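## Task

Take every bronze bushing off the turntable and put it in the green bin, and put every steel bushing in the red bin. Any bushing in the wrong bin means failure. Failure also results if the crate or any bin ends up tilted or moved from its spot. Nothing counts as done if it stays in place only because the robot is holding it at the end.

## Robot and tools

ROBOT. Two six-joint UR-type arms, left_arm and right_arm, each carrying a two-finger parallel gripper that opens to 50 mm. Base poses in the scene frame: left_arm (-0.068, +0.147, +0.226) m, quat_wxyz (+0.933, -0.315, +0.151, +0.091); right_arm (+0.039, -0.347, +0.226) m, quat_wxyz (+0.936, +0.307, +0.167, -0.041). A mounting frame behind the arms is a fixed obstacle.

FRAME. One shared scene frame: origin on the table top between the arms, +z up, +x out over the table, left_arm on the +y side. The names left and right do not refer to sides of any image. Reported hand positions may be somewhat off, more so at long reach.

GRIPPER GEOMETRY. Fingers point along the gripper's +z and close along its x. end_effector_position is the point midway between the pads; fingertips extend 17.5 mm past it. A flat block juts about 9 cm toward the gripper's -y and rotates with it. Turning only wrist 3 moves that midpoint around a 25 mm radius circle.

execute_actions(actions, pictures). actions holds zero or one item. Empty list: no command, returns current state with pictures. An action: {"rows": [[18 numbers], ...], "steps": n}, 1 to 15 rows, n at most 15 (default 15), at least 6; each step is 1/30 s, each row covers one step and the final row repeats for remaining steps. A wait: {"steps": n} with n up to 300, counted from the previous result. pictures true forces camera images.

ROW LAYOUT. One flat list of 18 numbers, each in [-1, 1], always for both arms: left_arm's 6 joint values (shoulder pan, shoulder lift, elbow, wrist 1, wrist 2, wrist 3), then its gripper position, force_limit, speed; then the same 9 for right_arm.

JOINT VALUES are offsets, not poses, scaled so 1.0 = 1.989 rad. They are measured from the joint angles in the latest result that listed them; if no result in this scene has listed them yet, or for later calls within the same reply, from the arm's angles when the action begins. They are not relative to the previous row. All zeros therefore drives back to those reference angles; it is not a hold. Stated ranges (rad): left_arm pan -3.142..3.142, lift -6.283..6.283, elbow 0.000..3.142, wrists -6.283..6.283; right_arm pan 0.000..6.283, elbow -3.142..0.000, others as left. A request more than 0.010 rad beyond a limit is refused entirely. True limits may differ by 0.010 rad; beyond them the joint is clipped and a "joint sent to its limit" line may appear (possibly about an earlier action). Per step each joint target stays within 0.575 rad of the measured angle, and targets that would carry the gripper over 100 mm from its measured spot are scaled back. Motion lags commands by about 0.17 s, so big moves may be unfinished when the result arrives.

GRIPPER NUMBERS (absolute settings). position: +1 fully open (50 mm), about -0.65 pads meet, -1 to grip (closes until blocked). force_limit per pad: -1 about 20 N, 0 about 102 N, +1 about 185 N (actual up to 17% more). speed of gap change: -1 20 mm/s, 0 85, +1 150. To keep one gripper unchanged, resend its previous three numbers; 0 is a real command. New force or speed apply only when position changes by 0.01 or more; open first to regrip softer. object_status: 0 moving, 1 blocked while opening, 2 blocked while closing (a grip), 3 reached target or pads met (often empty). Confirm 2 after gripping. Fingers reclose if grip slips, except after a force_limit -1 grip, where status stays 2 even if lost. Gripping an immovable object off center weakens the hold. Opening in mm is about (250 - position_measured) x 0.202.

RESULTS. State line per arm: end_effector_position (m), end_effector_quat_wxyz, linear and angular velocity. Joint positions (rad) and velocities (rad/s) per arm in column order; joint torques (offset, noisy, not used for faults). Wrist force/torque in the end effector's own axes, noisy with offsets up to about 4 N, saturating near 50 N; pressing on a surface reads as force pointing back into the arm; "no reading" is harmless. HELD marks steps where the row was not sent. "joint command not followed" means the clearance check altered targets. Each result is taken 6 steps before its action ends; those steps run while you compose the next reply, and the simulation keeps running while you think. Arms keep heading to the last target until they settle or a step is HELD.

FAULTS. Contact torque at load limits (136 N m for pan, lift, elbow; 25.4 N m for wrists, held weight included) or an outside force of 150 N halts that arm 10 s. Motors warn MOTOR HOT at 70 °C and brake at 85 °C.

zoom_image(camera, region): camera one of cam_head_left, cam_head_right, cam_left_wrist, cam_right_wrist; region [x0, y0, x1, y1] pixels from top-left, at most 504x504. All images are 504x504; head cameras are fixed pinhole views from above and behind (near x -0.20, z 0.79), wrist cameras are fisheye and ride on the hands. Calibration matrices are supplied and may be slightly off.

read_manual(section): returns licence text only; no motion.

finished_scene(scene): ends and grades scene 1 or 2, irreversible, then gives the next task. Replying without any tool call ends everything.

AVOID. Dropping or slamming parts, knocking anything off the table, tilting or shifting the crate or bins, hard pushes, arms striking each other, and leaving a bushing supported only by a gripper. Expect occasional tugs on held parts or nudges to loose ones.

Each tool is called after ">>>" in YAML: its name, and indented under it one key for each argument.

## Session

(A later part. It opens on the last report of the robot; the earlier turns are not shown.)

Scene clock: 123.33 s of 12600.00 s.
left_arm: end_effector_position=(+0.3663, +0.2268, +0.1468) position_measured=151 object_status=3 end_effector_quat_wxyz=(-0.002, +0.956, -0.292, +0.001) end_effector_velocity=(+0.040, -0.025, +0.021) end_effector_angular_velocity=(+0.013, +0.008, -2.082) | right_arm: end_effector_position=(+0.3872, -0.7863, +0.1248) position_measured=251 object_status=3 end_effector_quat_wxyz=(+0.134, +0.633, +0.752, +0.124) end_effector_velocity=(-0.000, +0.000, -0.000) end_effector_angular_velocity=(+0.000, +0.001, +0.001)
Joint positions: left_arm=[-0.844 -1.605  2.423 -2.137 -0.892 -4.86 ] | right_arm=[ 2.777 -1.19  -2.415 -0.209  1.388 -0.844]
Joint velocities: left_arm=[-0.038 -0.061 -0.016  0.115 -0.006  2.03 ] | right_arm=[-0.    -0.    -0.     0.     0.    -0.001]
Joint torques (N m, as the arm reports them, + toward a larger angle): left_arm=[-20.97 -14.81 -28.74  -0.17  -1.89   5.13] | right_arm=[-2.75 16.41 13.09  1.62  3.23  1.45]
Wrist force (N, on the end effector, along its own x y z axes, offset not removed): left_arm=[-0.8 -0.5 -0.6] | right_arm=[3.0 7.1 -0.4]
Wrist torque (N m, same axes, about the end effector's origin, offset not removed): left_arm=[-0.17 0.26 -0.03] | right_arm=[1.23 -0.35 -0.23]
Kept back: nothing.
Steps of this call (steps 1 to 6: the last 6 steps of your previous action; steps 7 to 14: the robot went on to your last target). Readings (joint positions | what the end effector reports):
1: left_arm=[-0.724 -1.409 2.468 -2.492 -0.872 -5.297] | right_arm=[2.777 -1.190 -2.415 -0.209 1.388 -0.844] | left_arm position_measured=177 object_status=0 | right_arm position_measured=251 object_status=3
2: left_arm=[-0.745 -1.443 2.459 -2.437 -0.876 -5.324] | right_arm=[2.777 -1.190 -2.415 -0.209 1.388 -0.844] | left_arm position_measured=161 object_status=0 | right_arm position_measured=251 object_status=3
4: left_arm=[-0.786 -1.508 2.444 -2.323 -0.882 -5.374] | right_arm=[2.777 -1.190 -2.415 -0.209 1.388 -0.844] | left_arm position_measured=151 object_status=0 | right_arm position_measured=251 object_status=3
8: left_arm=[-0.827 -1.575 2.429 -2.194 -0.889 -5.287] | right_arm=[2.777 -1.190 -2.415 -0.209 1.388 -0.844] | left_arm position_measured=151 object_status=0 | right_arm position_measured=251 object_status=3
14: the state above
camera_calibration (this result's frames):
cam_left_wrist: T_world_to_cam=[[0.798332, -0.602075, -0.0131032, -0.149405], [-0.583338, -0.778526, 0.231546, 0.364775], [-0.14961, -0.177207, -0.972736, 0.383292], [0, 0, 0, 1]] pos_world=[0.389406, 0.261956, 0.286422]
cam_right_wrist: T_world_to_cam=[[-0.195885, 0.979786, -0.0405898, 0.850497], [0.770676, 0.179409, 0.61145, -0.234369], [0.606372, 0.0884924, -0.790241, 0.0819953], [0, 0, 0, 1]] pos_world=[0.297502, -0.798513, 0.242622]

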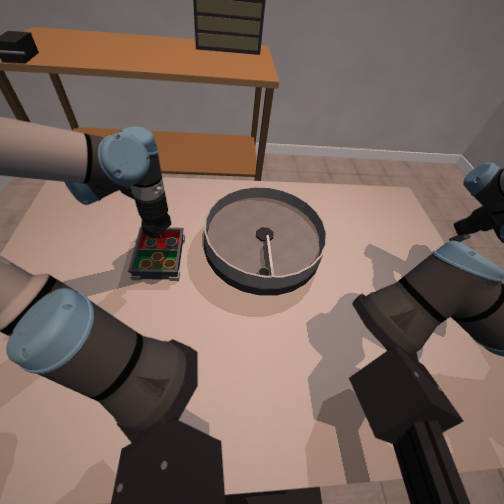

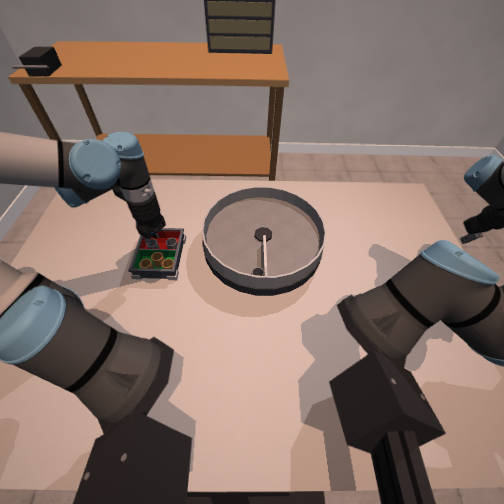

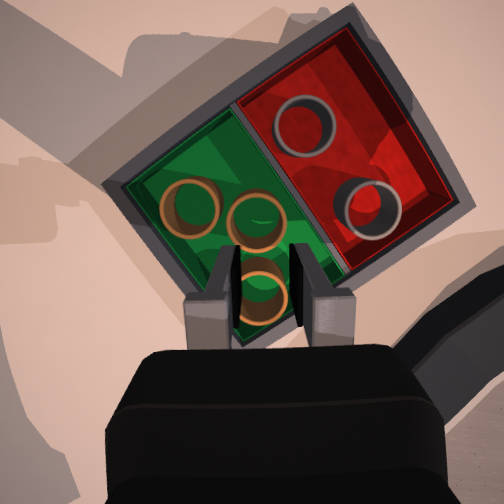

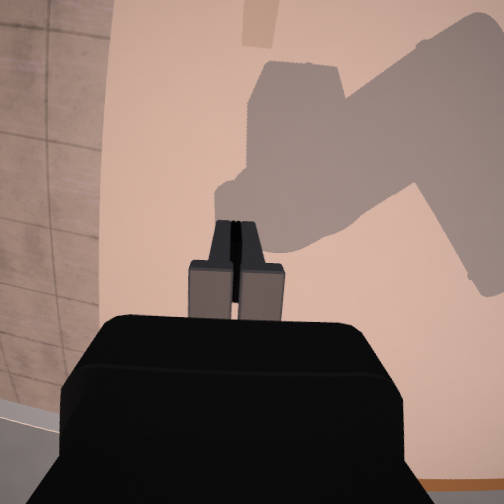

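>>> execute_actions:
  actions:
    - {"rows": [[-0.2257,0.2986,-0.087,-0.0694,-0.09,1.0,0.01,-0.4,0.3,0,0,0,0,0,0,-1,-1,0]], "steps": 15}

>>> execute_actions:
  actions:
    - {"steps": 30}
  pictures: true

Scene clock: 123.97 s of 12600.00 s.
left_arm: end_effector_position=(+0.3795, +0.1101, +0.1638) position_measured=151 object_status=3 end_effector_quat_wxyz=(+0.011, +0.814, -0.580, +0.010) end_effector_velocity=(-0.038, -0.474, +0.034) end_effector_angular_velocity=(-0.023, -0.025, -1.799) | right_arm: end_effector_position=(+0.3872, -0.7863, +0.1248) position_measured=251 object_status=3 end_effector_quat_wxyz=(+0.134, +0.633, +0.752, +0.124) end_effector_velocity=(+0.000, -0.001, +0.000) end_effector_angular_velocity=(-0.001, -0.001, -0.002)
Joint positions: left_arm=[-1.004 -1.411  2.357 -2.18  -0.959 -4.387] | right_arm=[ 2.777 -1.19  -2.415 -0.209  1.388 -0.844]
Joint velocities: left_arm=[-0.647  0.883 -0.246 -0.217 -0.254  1.058] | right_arm=[-0.    -0.     0.001  0.001  0.     0.001]
Joint torques (N m, as the arm reports them, + toward a larger angle): left_arm=[-38.78  12.04 -31.37  -4.84  -3.2    4.83] | right_arm=[-2.28 15.75 12.63  1.71  3.2   1.42]
Wrist force (N, on the end effector, along its own x y z axes, offset not removed): left_arm=[-0.7 -2.3 -0.1] | right_arm=[0.9 -0.8 -1.3]
Wrist torque (N m, same axes, about the end effector's origin, offset not removed): left_arm=[-0.41 0.27 -0.07] | right_arm=[-0.22 -0.04 0.33]
Steps of this call (steps 1 to 10: the robot went on to your last target; steps 11 to 19: the first 9 steps of this action). Readings (joint positions | what the end effector reports):
11: left_arm=[-0.849 -1.612 2.421 -2.123 -0.893 -4.605] | right_arm=[2.777 -1.190 -2.415 -0.209 1.388 -0.844] | left_arm position_measured=151 object_status=3 | right_arm position_measured=251 object_status=3
12: left_arm=[-0.853 -1.608 2.417 -2.126 -0.896 -4.597] | right_arm=[2.777 -1.190 -2.415 -0.209 1.388 -0.844] | left_arm position_measured=151 object_status=3 | right_arm position_measured=251 object_status=3
14: left_arm=[-0.893 -1.563 2.399 -2.143 -0.915 -4.549] | right_arm=[2.777 -1.190 -2.415 -0.209 1.388 -0.844] | left_arm position_measured=151 object_status=3 | right_arm position_measured=251 object_status=3
18: left_arm=[-0.983 -1.441 2.365 -2.173 -0.950 -4.423] | right_arm=[2.777 -1.190 -2.415 -0.209 1.388 -0.844] | left_arm position_measured=151 object_status=3 | right_arm position_measured=251 object_status=3
19: the state above

Scene clock: 124.97 s of 12600.00 s.
left_arm: end_effector_position=(+0.2921, -0.1000, +0.1617) position_measured=151 object_status=3 end_effector_quat_wxyz=(+0.000, -0.038, +0.999, +0.000) end_effector_velocity=(-0.004, -0.002, -0.000) end_effector_angular_velocity=(+0.000, -0.000, -0.121) | right_arm: end_effector_position=(+0.3872, -0.7863, +0.1248) position_measured=251 object_status=3 end_effector_quat_wxyz=(+0.134, +0.633, +0.752, +0.124) end_effector_velocity=(-0.000, -0.000, +0.000) end_effector_angular_velocity=(-0.000, -0.000, -0.001)
Joint positions: left_arm=[-1.293 -1.011  2.25  -2.275 -1.071 -2.886] | right_arm=[ 2.777 -1.19  -2.415 -0.209  1.388 -0.844]
Joint velocities: left_arm=[-0.003  0.005 -0.002 -0.001 -0.001  0.117] | right_arm=[-0.001 -0.     0.     0.     0.     0.   ]
Joint torques (N m, as the arm reports them, + toward a larger angle): left_arm=[-32.76  -7.97 -29.53  -4.57  -2.03   1.69] | right_arm=[-2.19 16.28 12.64  1.73  3.25  1.46]
Wrist force (N, on the end effector, along its own x y z axes, offset not removed): left_arm=[-0.4 -1.5 1.6] | right_arm=[0.4 -2.3 4.1]
Wrist torque (N m, same axes, about the end effector's origin, offset not removed): left_arm=[-0.30 0.15 -0.11] | right_arm=[-0.36 0.26 0.15]
Kept back: nothing.
Steps of this call (steps 1 to 6: the last 6 steps of your previous action; steps 7 to 30: the robot went on to your last target). Readings (joint positions | what the end effector reports):
1: left_arm=[-1.026 -1.382 2.349 -2.188 -0.968 -4.350] | right_arm=[2.777 -1.190 -2.415 -0.209 1.388 -0.844] | left_arm position_measured=151 object_status=3 | right_arm position_measured=251 object_status=3
2: left_arm=[-1.048 -1.352 2.340 -2.195 -0.976 -4.311] | right_arm=[2.777 -1.190 -2.415 -0.209 1.388 -0.844] | left_arm position_measured=151 object_status=3 | right_arm position_measured=251 object_status=3
4: left_arm=[-1.091 -1.293 2.324 -2.209 -0.993 -4.223] | right_arm=[2.777 -1.190 -2.415 -0.209 1.388 -0.844] | left_arm position_measured=151 object_status=3 | right_arm position_measured=251 object_status=3
8: left_arm=[-1.176 -1.176 2.292 -2.238 -1.026 -4.004] | right_arm=[2.777 -1.190 -2.415 -0.209 1.388 -0.844] | left_arm position_measured=151 object_status=3 | right_arm position_measured=251 object_status=3
30: the state above
camera_calibration (this result's frames):
cam_left_wrist: T_world_to_cam=[[-0.999643, -0.0225954, -0.0142476, 0.296645], [-0.0253233, 0.971363, 0.236245, 0.0748574], [0.00850151, 0.236522, -0.971589, 0.323852], [0, 0, 0, 1]] pos_world=[0.295682, -0.142609, 0.301193]
cam_right_wrist: T_world_to_cam=[[-0.195885, 0.979786, -0.0405898, 0.850497], [0.770676, 0.179409, 0.61145, -0.234369], [0.606372, 0.0884924, -0.790242, 0.0819953], [0, 0, 0, 1]] pos_world=[0.297502, -0.798513, 0.242622]

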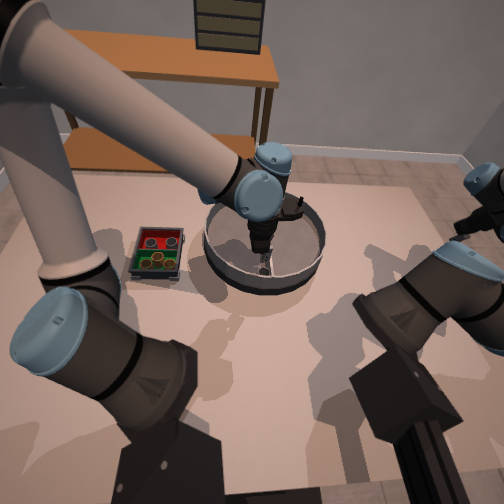

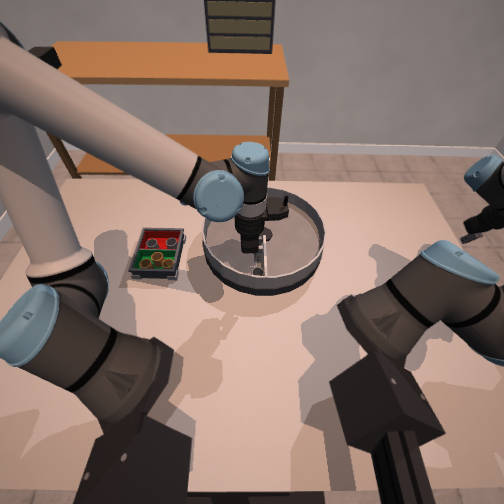

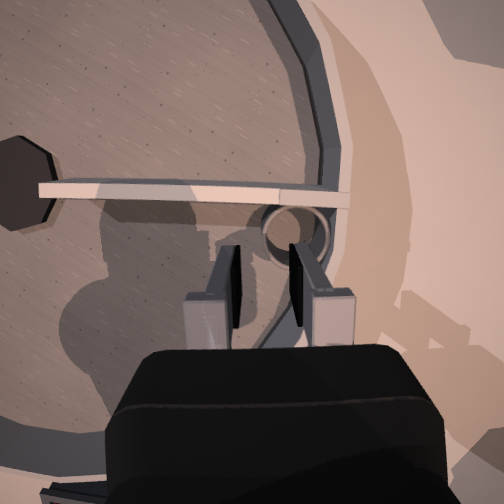

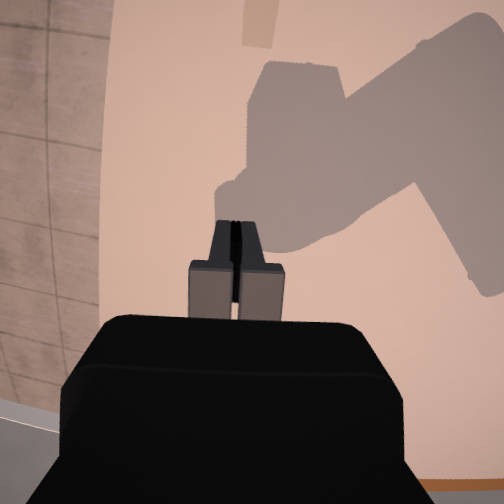

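>>> execute_actions:
  actions:
    - {"rows": [[0.01,0.02,0.0057,-0.0313,0.005,0.04,0.01,-0.4,0.3,0,0,0,0,0,0,-1,-1,0],[0.02,0.0403,0.0114,-0.0627,0.01,0.059,0.01,-0.4,0.3,0,0,0,0,0,0,-1,-1,0]], "steps": 15}

>>> execute_actions:
  actions:
    - {"steps": 10}
  pictures: true

Scene clock: 125.63 s of 12600.00 s.
left_arm: end_effector_position=(+0.2906, -0.1017, +0.1319) position_measured=151 object_status=3 end_effector_quat_wxyz=(+0.000, -0.006, +1.000, +0.000) end_effector_velocity=(-0.002, -0.004, -0.051) end_effector_angular_velocity=(-0.009, -0.003, -0.084) | right_arm: end_effector_position=(+0.3872, -0.7863, +0.1248) position_measured=251 object_status=3 end_effector_quat_wxyz=(+0.134, +0.633, +0.752, +0.124) end_effector_velocity=(-0.000, -0.000, +0.000) end_effector_angular_velocity=(-0.001, +0.000, -0.000)
Joint positions: left_arm=[-1.26  -0.946  2.268 -2.376 -1.054 -2.788] | right_arm=[ 2.777 -1.19  -2.415 -0.209  1.388 -0.844]
Joint velocities: left_arm=[ 0.057  0.116  0.032 -0.187  0.028  0.147] | right_arm=[-0.     0.001 -0.     0.    -0.001 -0.   ]
Joint torques (N m, as the arm reports them, + toward a larger angle): left_arm=[-17.32 -10.53  -6.18  -4.54   1.71   1.62] | right_arm=[-2.23 16.66 12.85  1.67  3.24  1.46]
Wrist force (N, on the end effector, along its own x y z axes, offset not removed): left_arm=[-0.7 -1.9 1.0] | right_arm=[0.2 3.3 2.6]
Wrist torque (N m, same axes, about the end effector's origin, offset not removed): left_arm=[-0.35 0.19 -0.15] | right_arm=[0.56 0.22 0.14]
Steps of this call (steps 1 to 11: the robot went on to your last target; steps 12 to 20: the first 9 steps of this action). Readings (joint positions | what the end effector reports):
12: left_arm=[-1.293 -1.011 2.250 -2.276 -1.071 -2.872] | right_arm=[2.777 -1.190 -2.415 -0.209 1.388 -0.844] | left_arm position_measured=151 object_status=3 | right_arm position_measured=251 object_status=3
13: left_arm=[-1.291 -1.007 2.251 -2.280 -1.070 -2.867] | right_arm=[2.777 -1.190 -2.415 -0.209 1.388 -0.844] | left_arm position_measured=151 object_status=3 | right_arm position_measured=251 object_status=3
15: left_arm=[-1.279 -0.985 2.258 -2.312 -1.064 -2.838] | right_arm=[2.777 -1.190 -2.415 -0.209 1.388 -0.844] | left_arm position_measured=151 object_status=3 | right_arm position_measured=251 object_status=3
19: left_arm=[-1.263 -0.951 2.267 -2.368 -1.055 -2.794] | right_arm=[2.777 -1.190 -2.415 -0.209 1.388 -0.844] | left_arm position_measured=151 object_status=3 | right_arm position_measured=251 object_status=3
20: the state above

Scene clock: 125.97 s of 12600.00 s.
left_arm: end_effector_position=(+0.2904, -0.1021, +0.1258) position_measured=151 object_status=3 end_effector_quat_wxyz=(+0.001, -0.000, +1.000, -0.001) end_effector_velocity=(-0.000, -0.000, -0.004) end_effector_angular_velocity=(-0.000, +0.000, -0.006) | right_arm: end_effector_position=(+0.3872, -0.7863, +0.1248) position_measured=251 object_status=3 end_effector_quat_wxyz=(+0.134, +0.633, +0.752, +0.124) end_effector_velocity=(-0.000, +0.000, -0.000) end_effector_angular_velocity=(+0.000, +0.000, -0.000)
Joint positions: left_arm=[-1.254 -0.932  2.272 -2.398 -1.051 -2.77 ] | right_arm=[ 2.777 -1.19  -2.415 -0.209  1.388 -0.844]
Joint velocities: left_arm=[ 0.005  0.009  0.003 -0.014  0.002  0.011] | right_arm=[ 0.     0.    -0.001  0.    -0.     0.001]
Joint torques (N m, as the arm reports them, + toward a larger angle): left_arm=[-18.33  -9.1   -5.5   -4.92   1.3    1.74] | right_arm=[-1.61 16.62 12.96  1.66  3.19  1.48]
Wrist force (N, on the end effector, along its own x y z axes, offset not removed): left_arm=[-1.1 -0.8 0.7] | right_arm=[0.6 -3.1 -0.3]
Wrist torque (N m, same axes, about the end effector's origin, offset not removed): left_arm=[-0.17 0.31 -0.12] | right_arm=[-0.39 -0.04 0.09]
Kept back: nothing.
Steps of this call (steps 1 to 6: the last 6 steps of your previous action; steps 7 to 10: the robot went on to your last target). Readings (joint positions | what the end effector reports):
1: left_arm=[-1.259 -0.943 2.269 -2.381 -1.053 -2.784] | right_arm=[2.777 -1.190 -2.415 -0.209 1.388 -0.844] | left_arm position_measured=151 object_status=3 | right_arm position_measured=251 object_status=3
2: left_arm=[-1.257 -0.940 2.270 -2.385 -1.053 -2.780] | right_arm=[2.777 -1.190 -2.415 -0.209 1.388 -0.844] | left_arm position_measured=151 object_status=3 | right_arm position_measured=251 object_status=3
4: left_arm=[-1.256 -0.937 2.271 -2.391 -1.052 -2.776] | right_arm=[2.777 -1.190 -2.415 -0.209 1.388 -0.844] | left_arm position_measured=151 object_status=3 | right_arm position_measured=251 object_status=3
8: left_arm=[-1.254 -0.933 2.272 -2.397 -1.051 -2.771] | right_arm=[2.777 -1.190 -2.415 -0.209 1.388 -0.844] | left_arm position_measured=151 object_status=3 | right_arm position_measured=251 object_status=3
10: the state above
camera_calibration (this result's frames):
cam_left_wrist: T_world_to_cam=[[-0.998476, 0.0530955, -0.0150442, 0.301869], [0.0481012, 0.97096, 0.234355, 0.0642503], [0.0270505, 0.233274, -0.972035, 0.283837], [0, 0, 0, 1]] pos_world=[0.290641, -0.144624, 0.265383]
cam_right_wrist: T_world_to_cam=[[-0.195885, 0.979786, -0.0405897, 0.850497], [0.770676, 0.179409, 0.61145, -0.234369], [0.606372, 0.0884924, -0.790242, 0.0819954], [0, 0, 0, 1]] pos_world=[0.297502, -0.798513, 0.242622]

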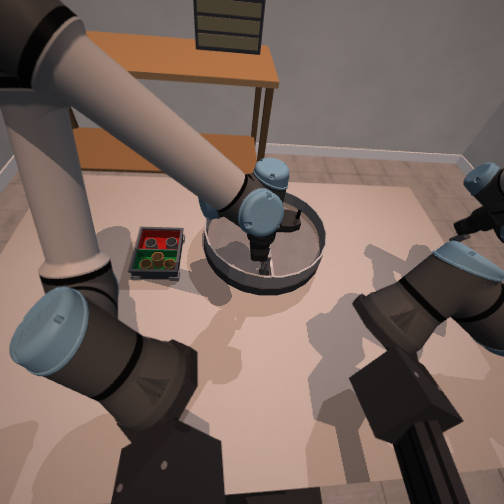

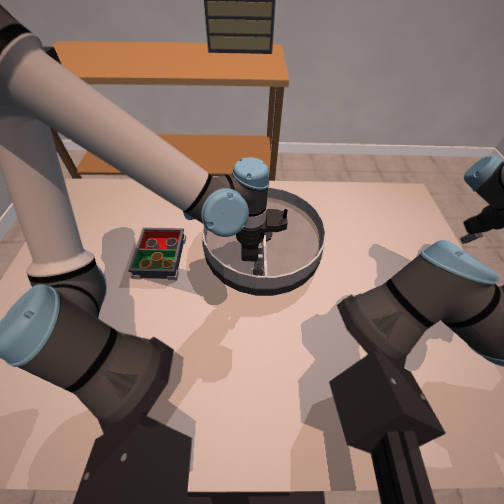

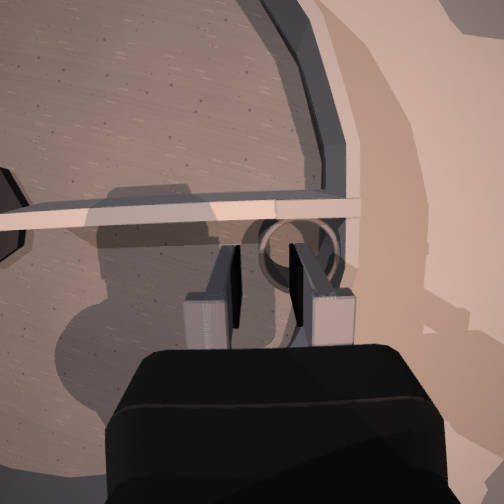

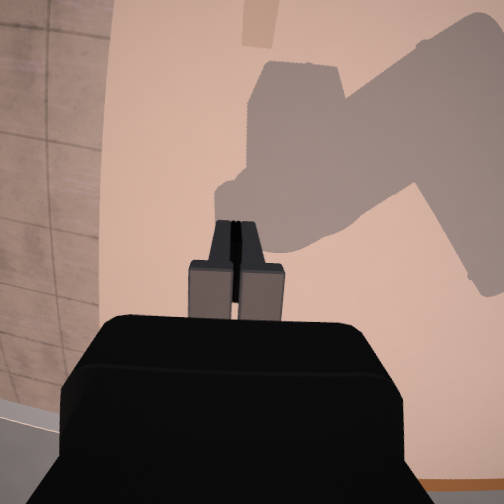

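Same position as before. Descend.

>>> execute_actions:
  actions:
    - {"rows": [[0.0098,0.0191,0.003,-0.0271,0.0046,0.0101,0.01,-0.4,0.3,0,0,0,0,0,0,-1,-1,0],[0.0196,0.0382,0.006,-0.0542,0.0092,0.0202,0.01,-0.4,0.3,0,0,0,0,0,0,-1,-1,0],[0.0295,0.0573,0.009,-0.0813,0.0138,0.0303,0.01,-0.4,0.3,0,0,0,0,0,0,-1,-1,0]], "steps": 15}

>>> execute_actions:
  actions:
    - {"steps": 10}
  pictures: true

Scene clock: 126.53 s of 12600.00 s.
left_arm: end_effector_position=(+0.2904, -0.1020, +0.0872) position_measured=151 object_status=3 end_effector_quat_wxyz=(+0.000, +0.000, +1.000, +0.000) end_effector_velocity=(-0.001, -0.001, -0.079) end_effector_angular_velocity=(-0.008, -0.002, +0.007) | right_arm: end_effector_position=(+0.3872, -0.7863, +0.1248) position_measured=251 object_status=3 end_effector_quat_wxyz=(+0.134, +0.633, +0.752, +0.124) end_effector_velocity=(-0.000, -0.000, -0.000) end_effector_angular_velocity=(-0.000, +0.000, -0.002)
Joint positions: left_arm=[-1.207 -0.843  2.287 -2.524 -1.029 -2.723] | right_arm=[ 2.777 -1.19  -2.415 -0.209  1.388 -0.844]
Joint velocities: left_arm=[ 0.095  0.191  0.027 -0.278  0.044  0.095] | right_arm=[-0.001 -0.     0.     0.    -0.     0.001]
Joint torques (N m, as the arm reports them, + toward a larger angle): left_arm=[-20.34 -14.28  -4.07  -5.11   1.66   1.39] | right_arm=[-2.85 16.81 12.37  1.58  3.16  1.38]
Wrist force (N, on the end effector, along its own x y z axes, offset not removed): left_arm=[-1.5 -1.0 1.8] | right_arm=[-1.2 0.5 0.1]
Wrist torque (N m, same axes, about the end effector's origin, offset not removed): left_arm=[-0.10 0.38 0.04] | right_arm=[-0.06 0.22 -0.05]
Steps of this call (steps 1 to 8: the robot went on to your last target; steps 9 to 17: the first 9 steps of this action). Readings (joint positions | what the end effector reports):
9: left_arm=[-1.253 -0.931 2.273 -2.400 -1.051 -2.769] | right_arm=[2.777 -1.190 -2.415 -0.209 1.388 -0.844] | left_arm position_measured=151 object_status=3 | right_arm position_measured=251 object_status=3
10: left_arm=[-1.251 -0.928 2.273 -2.404 -1.050 -2.767] | right_arm=[2.777 -1.190 -2.415 -0.209 1.388 -0.844] | left_arm position_measured=151 object_status=3 | right_arm position_measured=251 object_status=3
12: left_arm=[-1.238 -0.905 2.277 -2.435 -1.043 -2.754] | right_arm=[2.777 -1.190 -2.415 -0.209 1.388 -0.844] | left_arm position_measured=151 object_status=3 | right_arm position_measured=251 object_status=3
16: left_arm=[-1.211 -0.850 2.286 -2.513 -1.031 -2.726] | right_arm=[2.777 -1.190 -2.415 -0.209 1.388 -0.844] | left_arm position_measured=151 object_status=3 | right_arm position_measured=251 object_status=3
17: the state above

Scene clock: 126.87 s of 12600.00 s.
left_arm: end_effector_position=(+0.2902, -0.1020, +0.0777) position_measured=151 object_status=3 end_effector_quat_wxyz=(+0.000, -0.000, +1.000, -0.000) end_effector_velocity=(-0.000, +0.000, -0.006) end_effector_angular_velocity=(+0.000, +0.001, +0.001) | right_arm: end_effector_position=(+0.3872, -0.7863, +0.1248) position_measured=251 object_status=3 end_effector_quat_wxyz=(+0.134, +0.633, +0.752, +0.124) end_effector_velocity=(+0.000, +0.000, +0.000) end_effector_angular_velocity=(+0.001, -0.000, -0.000)
Joint positions: left_arm=[-1.196 -0.82   2.29  -2.557 -1.024 -2.711] | right_arm=[ 2.777 -1.19  -2.415 -0.209  1.388 -0.844]
Joint velocities: left_arm=[ 0.008  0.015  0.002 -0.021  0.003  0.007] | right_arm=[ 0.     0.    -0.    -0.     0.     0.001]
Joint torques (N m, as the arm reports them, + toward a larger angle): left_arm=[-18.11 -11.29  -4.34  -4.73   1.58   1.71] | right_arm=[-2.82 16.55 12.25  1.76  3.18  1.47]
Wrist force (N, on the end effector, along its own x y z axes, offset not removed): left_arm=[-1.1 -1.2 -0.2] | right_arm=[2.5 -2.0 2.4]
Wrist torque (N m, same axes, about the end effector's origin, offset not removed): left_arm=[-0.20 0.23 -0.04] | right_arm=[-0.24 -0.36 0.31]
Kept back: nothing.
Steps of this call (steps 1 to 6: the last 6 steps of your previous action; steps 7 to 10: the robot went on to your last target). Readings (joint positions | what the end effector reports):
1: left_arm=[-1.204 -0.838 2.287 -2.532 -1.028 -2.720] | right_arm=[2.777 -1.190 -2.415 -0.209 1.388 -0.844] | left_arm position_measured=151 object_status=3 | right_arm position_measured=251 object_status=3
2: left_arm=[-1.202 -0.833 2.288 -2.538 -1.027 -2.717] | right_arm=[2.777 -1.190 -2.415 -0.209 1.388 -0.844] | left_arm position_measured=151 object_status=3 | right_arm position_measured=251 object_status=3
4: left_arm=[-1.199 -0.827 2.289 -2.547 -1.026 -2.714] | right_arm=[2.777 -1.190 -2.415 -0.209 1.388 -0.844] | left_arm position_measured=151 object_status=3 | right_arm position_measured=251 object_status=3
8: left_arm=[-1.196 -0.822 2.290 -2.555 -1.024 -2.712] | right_arm=[2.777 -1.190 -2.415 -0.209 1.388 -0.844] | left_arm position_measured=151 object_status=3 | right_arm position_measured=251 object_status=3
10: the state above
camera_calibration (this result's frames):
cam_left_wrist: T_world_to_cam=[[-0.998446, 0.0538621, -0.014276, 0.300958], [0.0490181, 0.970844, 0.234646, 0.0750931], [0.0264984, 0.233582, -0.971976, 0.237257], [0, 0, 0, 1]] pos_world=[0.290523, -0.144533, 0.217284]
cam_right_wrist: T_world_to_cam=[[-0.195885, 0.979786, -0.0405899, 0.850497], [0.770676, 0.179409, 0.61145, -0.234369], [0.606373, 0.0884922, -0.790241, 0.0819952], [0, 0, 0, 1]] pos_world=[0.297502, -0.798514, 0.242622]

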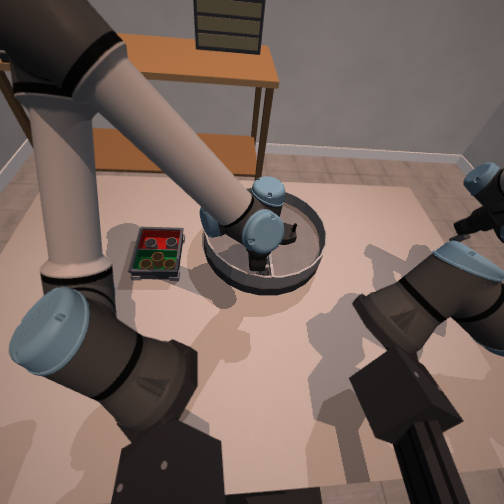

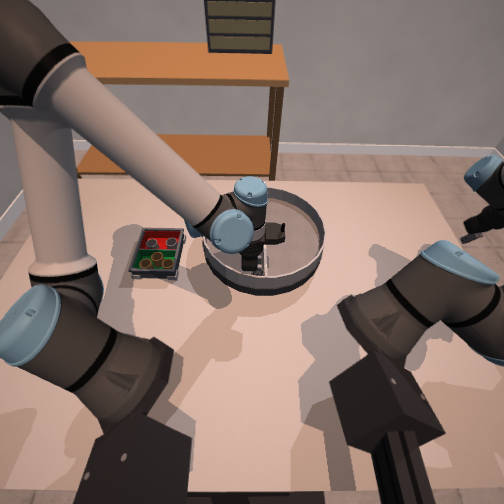

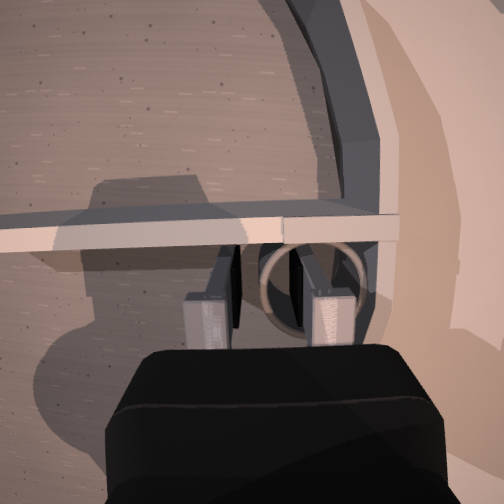

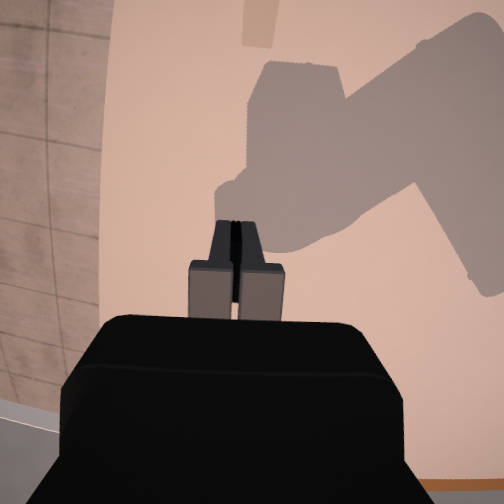

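>>> execute_actions:
  actions:
    - {"rows": [[0.0003,0.001,0,-0.0014,0.0003,0.0006,-1,-0.4,0.3,0,0,0,0,0,0,-1,-1,0]], "steps": 15}

>>> execute_actions:
  actions:
    - {"steps": 9}

Scene clock: 128.93 s of 12600.00 s.
left_arm: end_effector_position=(+0.2902, -0.1021, +0.0770) position_measured=218 object_status=0 end_effector_quat_wxyz=(+0.000, +0.000, +1.000, -0.000) end_effector_velocity=(-0.000, -0.001, +0.000) end_effector_angular_velocity=(+0.000, -0.001, -0.002) | right_arm: end_effector_position=(+0.3872, -0.7863, +0.1248) position_measured=251 object_status=3 end_effector_quat_wxyz=(+0.134, +0.633, +0.752, +0.124) end_effector_velocity=(-0.000, +0.001, -0.000) end_effector_angular_velocity=(+0.001, +0.000, +0.001)
Joint positions: left_arm=[-1.195 -0.818  2.29  -2.56  -1.023 -2.71 ] | right_arm=[ 2.777 -1.19  -2.415 -0.209  1.388 -0.844]
Joint velocities: left_arm=[-0.002  0.001 -0.001  0.001  0.     0.001] | right_arm=[ 0.001  0.    -0.001 -0.    -0.     0.   ]
Joint torques (N m, as the arm reports them, + toward a larger angle): left_arm=[-35.71 -12.37 -23.96  -4.18   1.44   1.56] | right_arm=[-2.51 16.76 12.65  1.65  3.26  1.43]
Wrist force (N, on the end effector, along its own x y z axes, offset not removed): left_arm=[-1.8 -1.7 1.9] | right_arm=[-0.3 -1.9 -5.1]
Wrist torque (N m, same axes, about the end effector's origin, offset not removed): left_arm=[-0.27 0.39 0.00] | right_arm=[-0.39 0.14 0.17]
Steps of this call (steps 1 to 30: the robot went on to your last target; steps 31 to 53: nothing new was sent; steps 54 to 62: the first 9 steps of this action). Readings (joint positions | what the end effector reports):
54: left_arm=[-1.195 -0.818 2.290 -2.560 -1.024 -2.710] | right_arm=[2.777 -1.190 -2.415 -0.209 1.388 -0.844] | left_arm position_measured=156 object_status=0 | right_arm position_measured=251 object_status=3
55: left_arm=[-1.195 -0.818 2.290 -2.560 -1.024 -2.710] | right_arm=[2.777 -1.190 -2.415 -0.209 1.388 -0.844] | left_arm position_measured=173 object_status=0 | right_arm position_measured=251 object_status=3
57: left_arm=[-1.195 -0.818 2.290 -2.560 -1.023 -2.710] | right_arm=[2.777 -1.190 -2.415 -0.209 1.388 -0.844] | left_arm position_measured=207 object_status=0 | right_arm position_measured=251 object_status=3
61: left_arm=[-1.195 -0.818 2.290 -2.560 -1.023 -2.710] | right_arm=[2.777 -1.190 -2.415 -0.209 1.388 -0.844] | left_arm position_measured=218 object_status=0 | right_arm position_measured=251 object_status=3
62: the state above

Scene clock: 129.23 s of 12600.00 s.
left_arm: end_effector_position=(+0.2903, -0.1022, +0.0771) position_measured=218 object_status=2 end_effector_quat_wxyz=(+0.001, +0.000, +1.000, -0.000) end_effector_velocity=(-0.000, -0.000, +0.000) end_effector_angular_velocity=(-0.000, -0.000, -0.002) | right_arm: end_effector_position=(+0.3872, -0.7863, +0.1248) position_measured=251 object_status=3 end_effector_quat_wxyz=(+0.134, +0.633, +0.752, +0.124) end_effector_velocity=(-0.000, -0.000, +0.000) end_effector_angular_velocity=(-0.001, -0.000, -0.001)
Joint positions: left_arm=[-1.195 -0.818  2.29  -2.56  -1.023 -2.71 ] | right_arm=[ 2.777 -1.19  -2.415 -0.209  1.388 -0.844]
Joint velocities: left_arm=[-0.001  0.    -0.    -0.    -0.     0.002] | right_arm=[ 0.     0.001 -0.     0.    -0.001  0.001]
Joint torques (N m, as the arm reports them, + toward a larger angle): left_arm=[-36.64 -11.06 -25.76  -4.04   1.5    1.57] | right_arm=[-1.81 17.06 12.73  1.63  3.16  1.37]
Wrist force (N, on the end effector, along its own x y z axes, offset not removed): left_arm=[-1.4 -0.8 1.6] | right_arm=[2.8 -0.6 1.3]
Wrist torque (N m, same axes, about the end effector's origin, offset not removed): left_arm=[-0.16 0.34 -0.02] | right_arm=[-0.25 -0.30 -0.05]
Kept back: nothing.
Steps of this call (steps 1 to 6: the last 6 steps of your previous action; steps 7 to 9: the robot went on to your last target). Readings (joint positions | what the end effector reports):
1: left_arm=[-1.195 -0.818 2.290 -2.560 -1.023 -2.710] | right_arm=[2.777 -1.190 -2.415 -0.209 1.388 -0.844] | left_arm position_measured=218 object_status=0 | right_arm position_measured=251 object_status=3
2: left_arm=[-1.195 -0.818 2.290 -2.560 -1.023 -2.710] | right_arm=[2.777 -1.190 -2.415 -0.209 1.388 -0.844] | left_arm position_measured=218 object_status=2 | right_arm position_measured=251 object_status=3
4: left_arm=[-1.195 -0.818 2.290 -2.560 -1.023 -2.710] | right_arm=[2.777 -1.190 -2.415 -0.209 1.388 -0.844] | left_arm position_measured=218 object_status=2 | right_arm position_measured=251 object_status=3
8: left_arm=[-1.195 -0.818 2.290 -2.560 -1.023 -2.710] | right_arm=[2.777 -1.190 -2.415 -0.209 1.388 -0.844] | left_arm position_measured=218 object_status=2 | right_arm position_measured=251 object_status=3
9: the state above

>>> execute_actions:
  actions:
    - {"rows": [[0.0022,-0.003,0.0014,0.0003,0.001,0.0024,-1,-0.4,0.3,0,0,0,0,0,0,-1,-1,0],[0.0022,-0.003,0.0014,0.0003,0.001,0.0024,-1,-0.4,0.3,0,0,0,0,0,0,-1,-1,0],[-0.0037,-0.0143,-0.0003,0.0164,-0.0018,-0.0035,-1,-0.4,0.3,0,0,0,0,0,0,-1,-1,0],[-0.0095,-0.0257,-0.0021,0.0325,-0.0047,-0.0094,-1,-0.4,0.3,0,0,0,0,0,0,-1,-1,0],[-0.0154,-0.037,-0.0038,0.0486,-0.0075,-0.0153,-1,-0.4,0.3,0,0,0,0,0,0,-1,-1,0],[-0.0212,-0.0484,-0.0056,0.0647,-0.0104,-0.0212,-1,-0.4,0.3,0,0,0,0,0,0,-1,-1,0],[-0.0271,-0.0597,-0.0073,0.0808,-0.0132,-0.0271,-1,-0.4,0.3,0,0,0,0,0,0,-1,-1,0],[-0.0341,-0.0736,-0.0113,0.1026,-0.0167,-0.0345,-1,-0.4,0.3,0,0,0,0,0,0,-1,-1,0],[-0.0411,-0.0876,-0.0152,0.1243,-0.0201,-0.042,-1,-0.4,0.3,0,0,0,0,0,0,-1,-1,0],[-0.0481,-0.1015,-0.0192,0.1461,-0.0236,-0.0494,-1,-0.4,0.3,0,0,0,0,0,0,-1,-1,0]], "steps": 15}

>>> execute_actions:
  actions:
    - {"steps": 14}

Scene clock: 130.00 s of 12600.00 s.
left_arm: end_effector_position=(+0.2921, -0.1020, +0.1040) position_measured=218 object_status=2 end_effector_quat_wxyz=(+0.001, -0.001, +1.000, -0.002) end_effector_velocity=(+0.009, -0.011, +0.235) end_effector_angular_velocity=(-0.033, -0.008, +0.015) | right_arm: end_effector_position=(+0.3872, -0.7863, +0.1248) position_measured=251 object_status=3 end_effector_quat_wxyz=(+0.134, +0.633, +0.752, +0.124) end_effector_velocity=(-0.000, -0.000, -0.000) end_effector_angular_velocity=(+0.000, +0.001, -0.000)
Joint positions: left_arm=[-1.224 -0.884  2.282 -2.475 -1.038 -2.738] | right_arm=[ 2.777 -1.19  -2.415 -0.209  1.388 -0.844]
Joint velocities: left_arm=[-0.269 -0.532 -0.102  0.736 -0.133 -0.271] | right_arm=[-0.     0.     0.    -0.001 -0.     0.   ]
Joint torques (N m, as the arm reports them, + toward a larger angle): left_arm=[-41.49 -45.58 -31.27   1.61  -2.71  -2.47] | right_arm=[-2.46 16.6  12.45  1.67  3.14  1.39]
Wrist force (N, on the end effector, along its own x y z axes, offset not removed): left_arm=[-1.4 -1.7 3.3] | right_arm=[-1.8 0.9 2.2]
Wrist torque (N m, same axes, about the end effector's origin, offset not removed): left_arm=[-0.19 0.38 -0.04] | right_arm=[0.25 0.65 0.14]
Steps of this call (steps 1 to 14: the robot went on to your last target; steps 15 to 23: the first 9 steps of this action). Readings (joint positions | what the end effector reports):
15: left_arm=[-1.195 -0.818 2.290 -2.560 -1.023 -2.710] | right_arm=[2.777 -1.190 -2.415 -0.209 1.388 -0.844] | left_arm position_measured=218 object_status=2 | right_arm position_measured=251 object_status=3
16: left_arm=[-1.195 -0.819 2.290 -2.560 -1.023 -2.709] | right_arm=[2.777 -1.190 -2.415 -0.209 1.388 -0.844] | left_arm position_measured=218 object_status=2 | right_arm position_measured=251 object_status=3
18: left_arm=[-1.195 -0.823 2.291 -2.557 -1.023 -2.709] | right_arm=[2.777 -1.190 -2.415 -0.209 1.388 -0.844] | left_arm position_measured=218 object_status=2 | right_arm position_measured=251 object_status=3
22: left_arm=[-1.215 -0.867 2.285 -2.499 -1.033 -2.730] | right_arm=[2.777 -1.190 -2.415 -0.209 1.388 -0.844] | left_arm position_measured=218 object_status=2 | right_arm position_measured=251 object_status=3
23: the state above

Scene clock: 130.47 s of 12600.00 s.
left_arm: end_effector_position=(+0.2911, -0.0979, +0.1613) position_measured=218 object_status=2 end_effector_quat_wxyz=(+0.000, -0.000, +1.000, +0.000) end_effector_velocity=(+0.000, +0.001, +0.016) end_effector_angular_velocity=(+0.000, -0.001, +0.001) | right_arm: end_effector_position=(+0.3872, -0.7863, +0.1248) position_measured=251 object_status=3 end_effector_quat_wxyz=(+0.134, +0.633, +0.752, +0.124) end_effector_velocity=(+0.000, -0.000, -0.000) end_effector_angular_velocity=(-0.000, +0.001, +0.000)
Joint positions: left_arm=[-1.289 -1.016  2.253 -2.276 -1.069 -2.806] | right_arm=[ 2.777 -1.19  -2.415 -0.209  1.388 -0.844]
Joint velocities: left_arm=[-0.016 -0.035 -0.01   0.053 -0.008 -0.017] | right_arm=[-0.    -0.     0.001 -0.001 -0.    -0.   ]
Joint torques (N m, as the arm reports them, + toward a larger angle): left_arm=[-32.54 -29.16 -30.57  -0.41  -2.09  -1.06] | right_arm=[-2.63 16.41 11.91  1.66  3.19  1.3 ]
Wrist force (N, on the end effector, along its own x y z axes, offset not removed): left_arm=[-0.6 -1.3 1.6] | right_arm=[-2.6 -6.8 1.3]
Wrist torque (N m, same axes, about the end effector's origin, offset not removed): left_arm=[-0.26 0.25 -0.05] | right_arm=[-1.24 0.54 0.05]
Kept back: nothing.
Steps of this call (steps 1 to 6: the last 6 steps of your previous action; steps 7 to 14: the robot went on to your last target). Readings (joint positions | what the end effector reports):
1: left_arm=[-1.234 -0.903 2.278 -2.448 -1.042 -2.748] | right_arm=[2.777 -1.190 -2.415 -0.209 1.388 -0.844] | left_arm position_measured=218 object_status=2 | right_arm position_measured=251 object_status=3
2: left_arm=[-1.244 -0.924 2.273 -2.418 -1.048 -2.759] | right_arm=[2.777 -1.190 -2.415 -0.209 1.388 -0.844] | left_arm position_measured=218 object_status=2 | right_arm position_measured=251 object_status=3
4: left_arm=[-1.262 -0.962 2.265 -2.361 -1.057 -2.778] | right_arm=[2.777 -1.190 -2.415 -0.209 1.388 -0.844] | left_arm position_measured=218 object_status=2 | right_arm position_measured=251 object_status=3
8: left_arm=[-1.281 -0.999 2.256 -2.302 -1.065 -2.797] | right_arm=[2.777 -1.190 -2.415 -0.209 1.388 -0.844] | left_arm position_measured=218 object_status=2 | right_arm position_measured=251 object_status=3
14: the state above

>>> execute_actions:
  actions:
    - {"rows": [[0.2645,-0.2225,-0.0313,0.0802,0.096,-1.0,-1,-0.4,0.3,0,0,0,0,0,0,-1,-1,0]], "steps": 15}

>>> execute_actions:
  actions:
    - {"steps": 20}

Scene clock: 132.20 s of 12600.00 s.
left_arm: end_effector_position=(+0.3704, -0.0214, +0.1690) position_measured=218 object_status=2 end_effector_quat_wxyz=(-0.003, -0.204, +0.979, -0.011) end_effector_velocity=(+0.290, +0.369, +0.000) end_effector_angular_velocity=(-0.053, +0.050, +1.860) | right_arm: end_effector_position=(+0.3872, -0.7863, +0.1248) position_measured=251 object_status=3 end_effector_quat_wxyz=(+0.134, +0.633, +0.752, +0.124) end_effector_velocity=(+0.000, -0.000, +0.000) end_effector_angular_velocity=(-0.001, -0.001, +0.000)
Joint positions: left_arm=[-1.11  -1.173  2.228 -2.212 -0.999 -3.02 ] | right_arm=[ 2.777 -1.19  -2.415 -0.209  1.388 -0.844]
Joint velocities: left_arm=[ 0.742 -0.612 -0.083  0.206  0.262 -1.025] | right_arm=[ 0.     0.001  0.001  0.    -0.    -0.001]
Joint torques (N m, as the arm reports them, + toward a larger angle): left_arm=[ -6.29 -32.11 -29.24   0.45   2.16  -4.75] | right_arm=[-1.68 16.64 12.72  1.62  3.25  1.35]
Wrist force (N, on the end effector, along its own x y z axes, offset not removed): left_arm=[-1.6 -1.5 0.7] | right_arm=[-4.0 -0.3 2.3]
Wrist torque (N m, same axes, about the end effector's origin, offset not removed): left_arm=[-0.30 0.34 0.00] | right_arm=[-0.07 0.81 0.16]
Steps of this call (steps 1 to 30: the robot went on to your last target; steps 31 to 43: nothing new was sent; steps 44 to 52: the first 9 steps of this action). Readings (joint positions | what the end effector reports):
44: left_arm=[-1.291 -1.020 2.252 -2.269 -1.070 -2.808] | right_arm=[2.777 -1.190 -2.415 -0.209 1.388 -0.844] | left_arm position_measured=218 object_status=2 | right_arm position_measured=251 object_status=3
45: left_arm=[-1.287 -1.024 2.250 -2.265 -1.067 -2.812] | right_arm=[2.777 -1.190 -2.415 -0.209 1.388 -0.844] | left_arm position_measured=218 object_status=2 | right_arm position_measured=251 object_status=3
47: left_arm=[-1.243 -1.064 2.243 -2.249 -1.046 -2.858] | right_arm=[2.777 -1.190 -2.415 -0.209 1.388 -0.844] | left_arm position_measured=218 object_status=2 | right_arm position_measured=251 object_status=3
51: left_arm=[-1.135 -1.153 2.231 -2.219 -1.008 -2.986] | right_arm=[2.777 -1.190 -2.415 -0.209 1.388 -0.844] | left_arm position_measured=218 object_status=2 | right_arm position_measured=251 object_status=3
52: the state above

Scene clock: 132.87 s of 12600.00 s.
left_arm: end_effector_position=(+0.4587, +0.2081, +0.1606) position_measured=218 object_status=2 end_effector_quat_wxyz=(+0.001, +0.861, -0.509, +0.001) end_effector_velocity=(-0.024, +0.105, -0.003) end_effector_angular_velocity=(+0.014, +0.007, +2.521) | right_arm: end_effector_position=(+0.3872, -0.7863, +0.1248) position_measured=251 object_status=3 end_effector_quat_wxyz=(+0.134, +0.633, +0.752, +0.124) end_effector_velocity=(-0.001, -0.000, -0.000) end_effector_angular_velocity=(-0.001, +0.001, -0.000)
Joint positions: left_arm=[-0.773 -1.45   2.192 -2.119 -0.882 -4.292] | right_arm=[ 2.777 -1.19  -2.415 -0.209  1.388 -0.844]
Joint velocities: left_arm=[ 0.075 -0.061 -0.006  0.02   0.025 -2.433] | right_arm=[-0.001  0.    -0.    -0.    -0.    -0.   ]
Joint torques (N m, as the arm reports them, + toward a larger angle): left_arm=[-12.   -23.49 -29.87  -0.12   1.36  -8.41] | right_arm=[-2.51 16.19 12.26  1.56  3.09  1.36]
Wrist force (N, on the end effector, along its own x y z axes, offset not removed): left_arm=[-0.4 -1.4 2.0] | right_arm=[-1.0 -1.7 1.7]
Wrist torque (N m, same axes, about the end effector's origin, offset not removed): left_arm=[-0.18 0.10 -0.03] | right_arm=[-0.40 0.61 0.22]
Kept back: nothing.
Steps of this call (steps 1 to 6: the last 6 steps of your previous action; steps 7 to 20: the robot went on to your last target). Readings (joint positions | what the end effector reports):
1: left_arm=[-1.085 -1.194 2.225 -2.205 -0.990 -3.056] | right_arm=[2.777 -1.190 -2.415 -0.209 1.388 -0.844] | left_arm position_measured=218 object_status=2 | right_arm position_measured=251 object_status=3
2: left_arm=[-1.061 -1.214 2.223 -2.198 -0.981 -3.093] | right_arm=[2.777 -1.190 -2.415 -0.209 1.388 -0.844] | left_arm position_measured=218 object_status=2 | right_arm position_measured=251 object_status=3
4: left_arm=[-1.013 -1.253 2.217 -2.185 -0.965 -3.174] | right_arm=[2.777 -1.190 -2.415 -0.209 1.388 -0.844] | left_arm position_measured=218 object_status=2 | right_arm position_measured=251 object_status=3
8: left_arm=[-0.923 -1.328 2.207 -2.160 -0.933 -3.368] | right_arm=[2.777 -1.190 -2.415 -0.209 1.388 -0.844] | left_arm position_measured=218 object_status=2 | right_arm position_measured=251 object_status=3
20: the state above

>>> execute_actions:
  actions:
    - {"rows": [[0.005,-0.0043,-0.0007,0.0013,0.002,-0.5309,-1,-0.4,0.3,0,0,0,0,0,0,-1,-1,0]], "steps": 15}

>>> execute_actions:
  actions:
    - {"steps": 14}
  pictures: true

Scene clock: 133.47 s of 12600.00 s.
left_arm: end_effector_position=(+0.4431, +0.2272, +0.1605) position_measured=218 object_status=2 end_effector_quat_wxyz=(+0.000, +0.995, -0.102, +0.000) end_effector_velocity=(-0.037, +0.008, +0.001) end_effector_angular_velocity=(-0.002, -0.001, +1.564) | right_arm: end_effector_position=(+0.3872, -0.7863, +0.1248) position_measured=251 object_status=3 end_effector_quat_wxyz=(+0.134, +0.633, +0.752, +0.124) end_effector_velocity=(+0.000, -0.000, +0.000) end_effector_angular_velocity=(-0.000, -0.001, +0.000)
Joint positions: left_arm=[-0.763 -1.459  2.19  -2.117 -0.878 -5.145] | right_arm=[ 2.777 -1.19  -2.415 -0.209  1.388 -0.844]
Joint velocities: left_arm=[ 0.    -0.001 -0.002  0.     0.001 -1.563] | right_arm=[ 0.  0.  0.  0.  0. -0.]
Joint torques (N m, as the arm reports them, + toward a larger angle): left_arm=[-13.13 -24.73 -28.96  -0.23   1.38  -3.2 ] | right_arm=[-2.62 16.2  12.64  1.78  3.22  1.39]
Wrist force (N, on the end effector, along its own x y z axes, offset not removed): left_arm=[-1.5 -0.7 1.8] | right_arm=[0.3 -5.3 -2.9]
Wrist torque (N m, same axes, about the end effector's origin, offset not removed): left_arm=[-0.12 0.35 -0.04] | right_arm=[-1.21 0.07 -0.13]
Steps of this call (steps 1 to 9: the robot went on to your last target; steps 10 to 18: the first 9 steps of this action). Readings (joint positions | what the end effector reports):
10: left_arm=[-0.763 -1.458 2.191 -2.117 -0.879 -4.751] | right_arm=[2.777 -1.190 -2.415 -0.209 1.388 -0.844] | left_arm position_measured=218 object_status=2 | right_arm position_measured=251 object_status=3
11: left_arm=[-0.763 -1.458 2.191 -2.117 -0.878 -4.765] | right_arm=[2.777 -1.190 -2.415 -0.209 1.388 -0.844] | left_arm position_measured=218 object_status=2 | right_arm position_measured=251 object_status=3
13: left_arm=[-0.763 -1.458 2.190 -2.117 -0.878 -4.831] | right_arm=[2.777 -1.190 -2.415 -0.209 1.388 -0.844] | left_arm position_measured=218 object_status=2 | right_arm position_measured=251 object_status=3
17: left_arm=[-0.763 -1.459 2.190 -2.117 -0.878 -5.085] | right_arm=[2.777 -1.190 -2.415 -0.209 1.388 -0.844] | left_arm position_measured=218 object_status=2 | right_arm position_measured=251 object_status=3
18: the state above

Scene clock: 133.93 s of 12600.00 s.
left_arm: end_effector_position=(+0.4382, +0.2278, +0.1606) position_measured=218 object_status=2 end_effector_quat_wxyz=(+0.000, +1.000, -0.003, +0.000) end_effector_velocity=(-0.001, -0.000, +0.000) end_effector_angular_velocity=(+0.000, -0.000, +0.040) | right_arm: end_effector_position=(+0.3872, -0.7863, +0.1248) position_measured=251 object_status=3 end_effector_quat_wxyz=(+0.134, +0.633, +0.752, +0.124) end_effector_velocity=(-0.000, +0.000, -0.000) end_effector_angular_velocity=(+0.000, +0.001, +0.000)
Joint positions: left_arm=[-0.763 -1.459  2.19  -2.117 -0.878 -5.343] | right_arm=[ 2.777 -1.19  -2.415 -0.209  1.388 -0.844]
Joint velocities: left_arm=[-0.001 -0.     0.001 -0.     0.    -0.041] | right_arm=[-0.001 -0.    -0.    -0.001  0.    -0.   ]
Joint torques (N m, as the arm reports them, + toward a larger angle): left_arm=[-11.08 -25.24 -29.51  -0.3    1.5   -1.53] | right_arm=[-2.26 16.25 12.95  1.54  3.17  1.34]
Wrist force (N, on the end effector, along its own x y z axes, offset not removed): left_arm=[-1.7 -0.9 1.5] | right_arm=[-0.6 0.6 1.0]
Wrist torque (N m, same axes, about the end effector's origin, offset not removed): left_arm=[-0.21 0.39 -0.04] | right_arm=[0.09 0.26 0.27]
Kept back: nothing.
Steps of this call (steps 1 to 6: the last 6 steps of your previous action; steps 7 to 14: the robot went on to your last target). Readings (joint positions | what the end effector reports):
1: left_arm=[-0.763 -1.459 2.190 -2.117 -0.878 -5.191] | right_arm=[2.777 -1.190 -2.415 -0.209 1.388 -0.844] | left_arm position_measured=218 object_status=2 | right_arm position_measured=251 object_status=3
2: left_arm=[-0.763 -1.459 2.190 -2.117 -0.878 -5.227] | right_arm=[2.777 -1.190 -2.415 -0.209 1.388 -0.844] | left_arm position_measured=218 object_status=2 | right_arm position_measured=251 object_status=3
4: left_arm=[-0.763 -1.459 2.190 -2.117 -0.878 -5.276] | right_arm=[2.777 -1.190 -2.415 -0.209 1.388 -0.844] | left_arm position_measured=218 object_status=2 | right_arm position_measured=251 object_status=3
8: left_arm=[-0.763 -1.459 2.190 -2.117 -0.878 -5.323] | right_arm=[2.777 -1.190 -2.415 -0.209 1.388 -0.844] | left_arm position_measured=218 object_status=2 | right_arm position_measured=251 object_status=3
14: the state above
camera_calibration (this result's frames):
cam_left_wrist: T_world_to_cam=[[0.998151, -0.0594405, -0.0127099, -0.417266], [-0.0547811, -0.970295, 0.235643, 0.215723], [-0.0263391, -0.234511, -0.971757, 0.366542], [0, 0, 0, 1]] pos_world=[0.437967, 0.270471, 0.300052]
cam_right_wrist: T_world_to_cam=[[-0.195885, 0.979786, -0.0405898, 0.850497], [0.770676, 0.179409, 0.61145, -0.234369], [0.606372, 0.0884923, -0.790242, 0.0819953], [0, 0, 0, 1]] pos_world=[0.297502, -0.798513, 0.242622]

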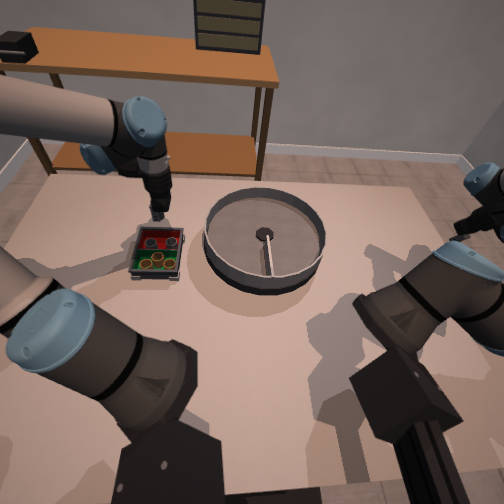

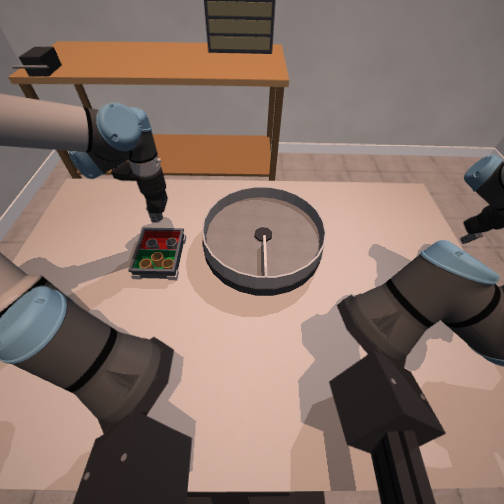

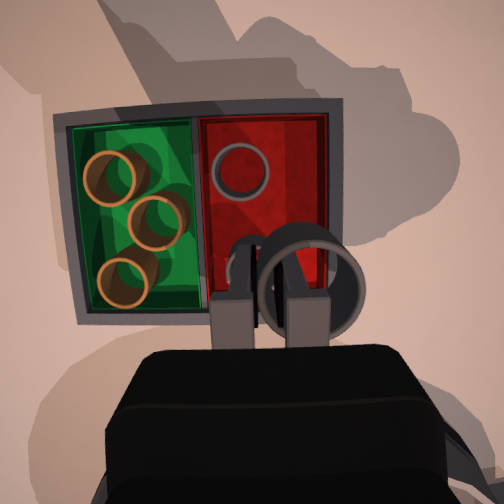

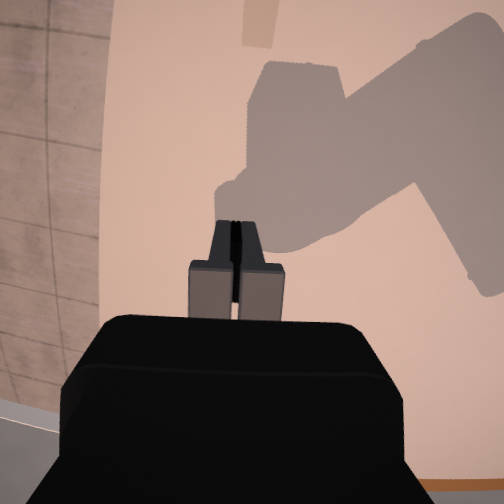

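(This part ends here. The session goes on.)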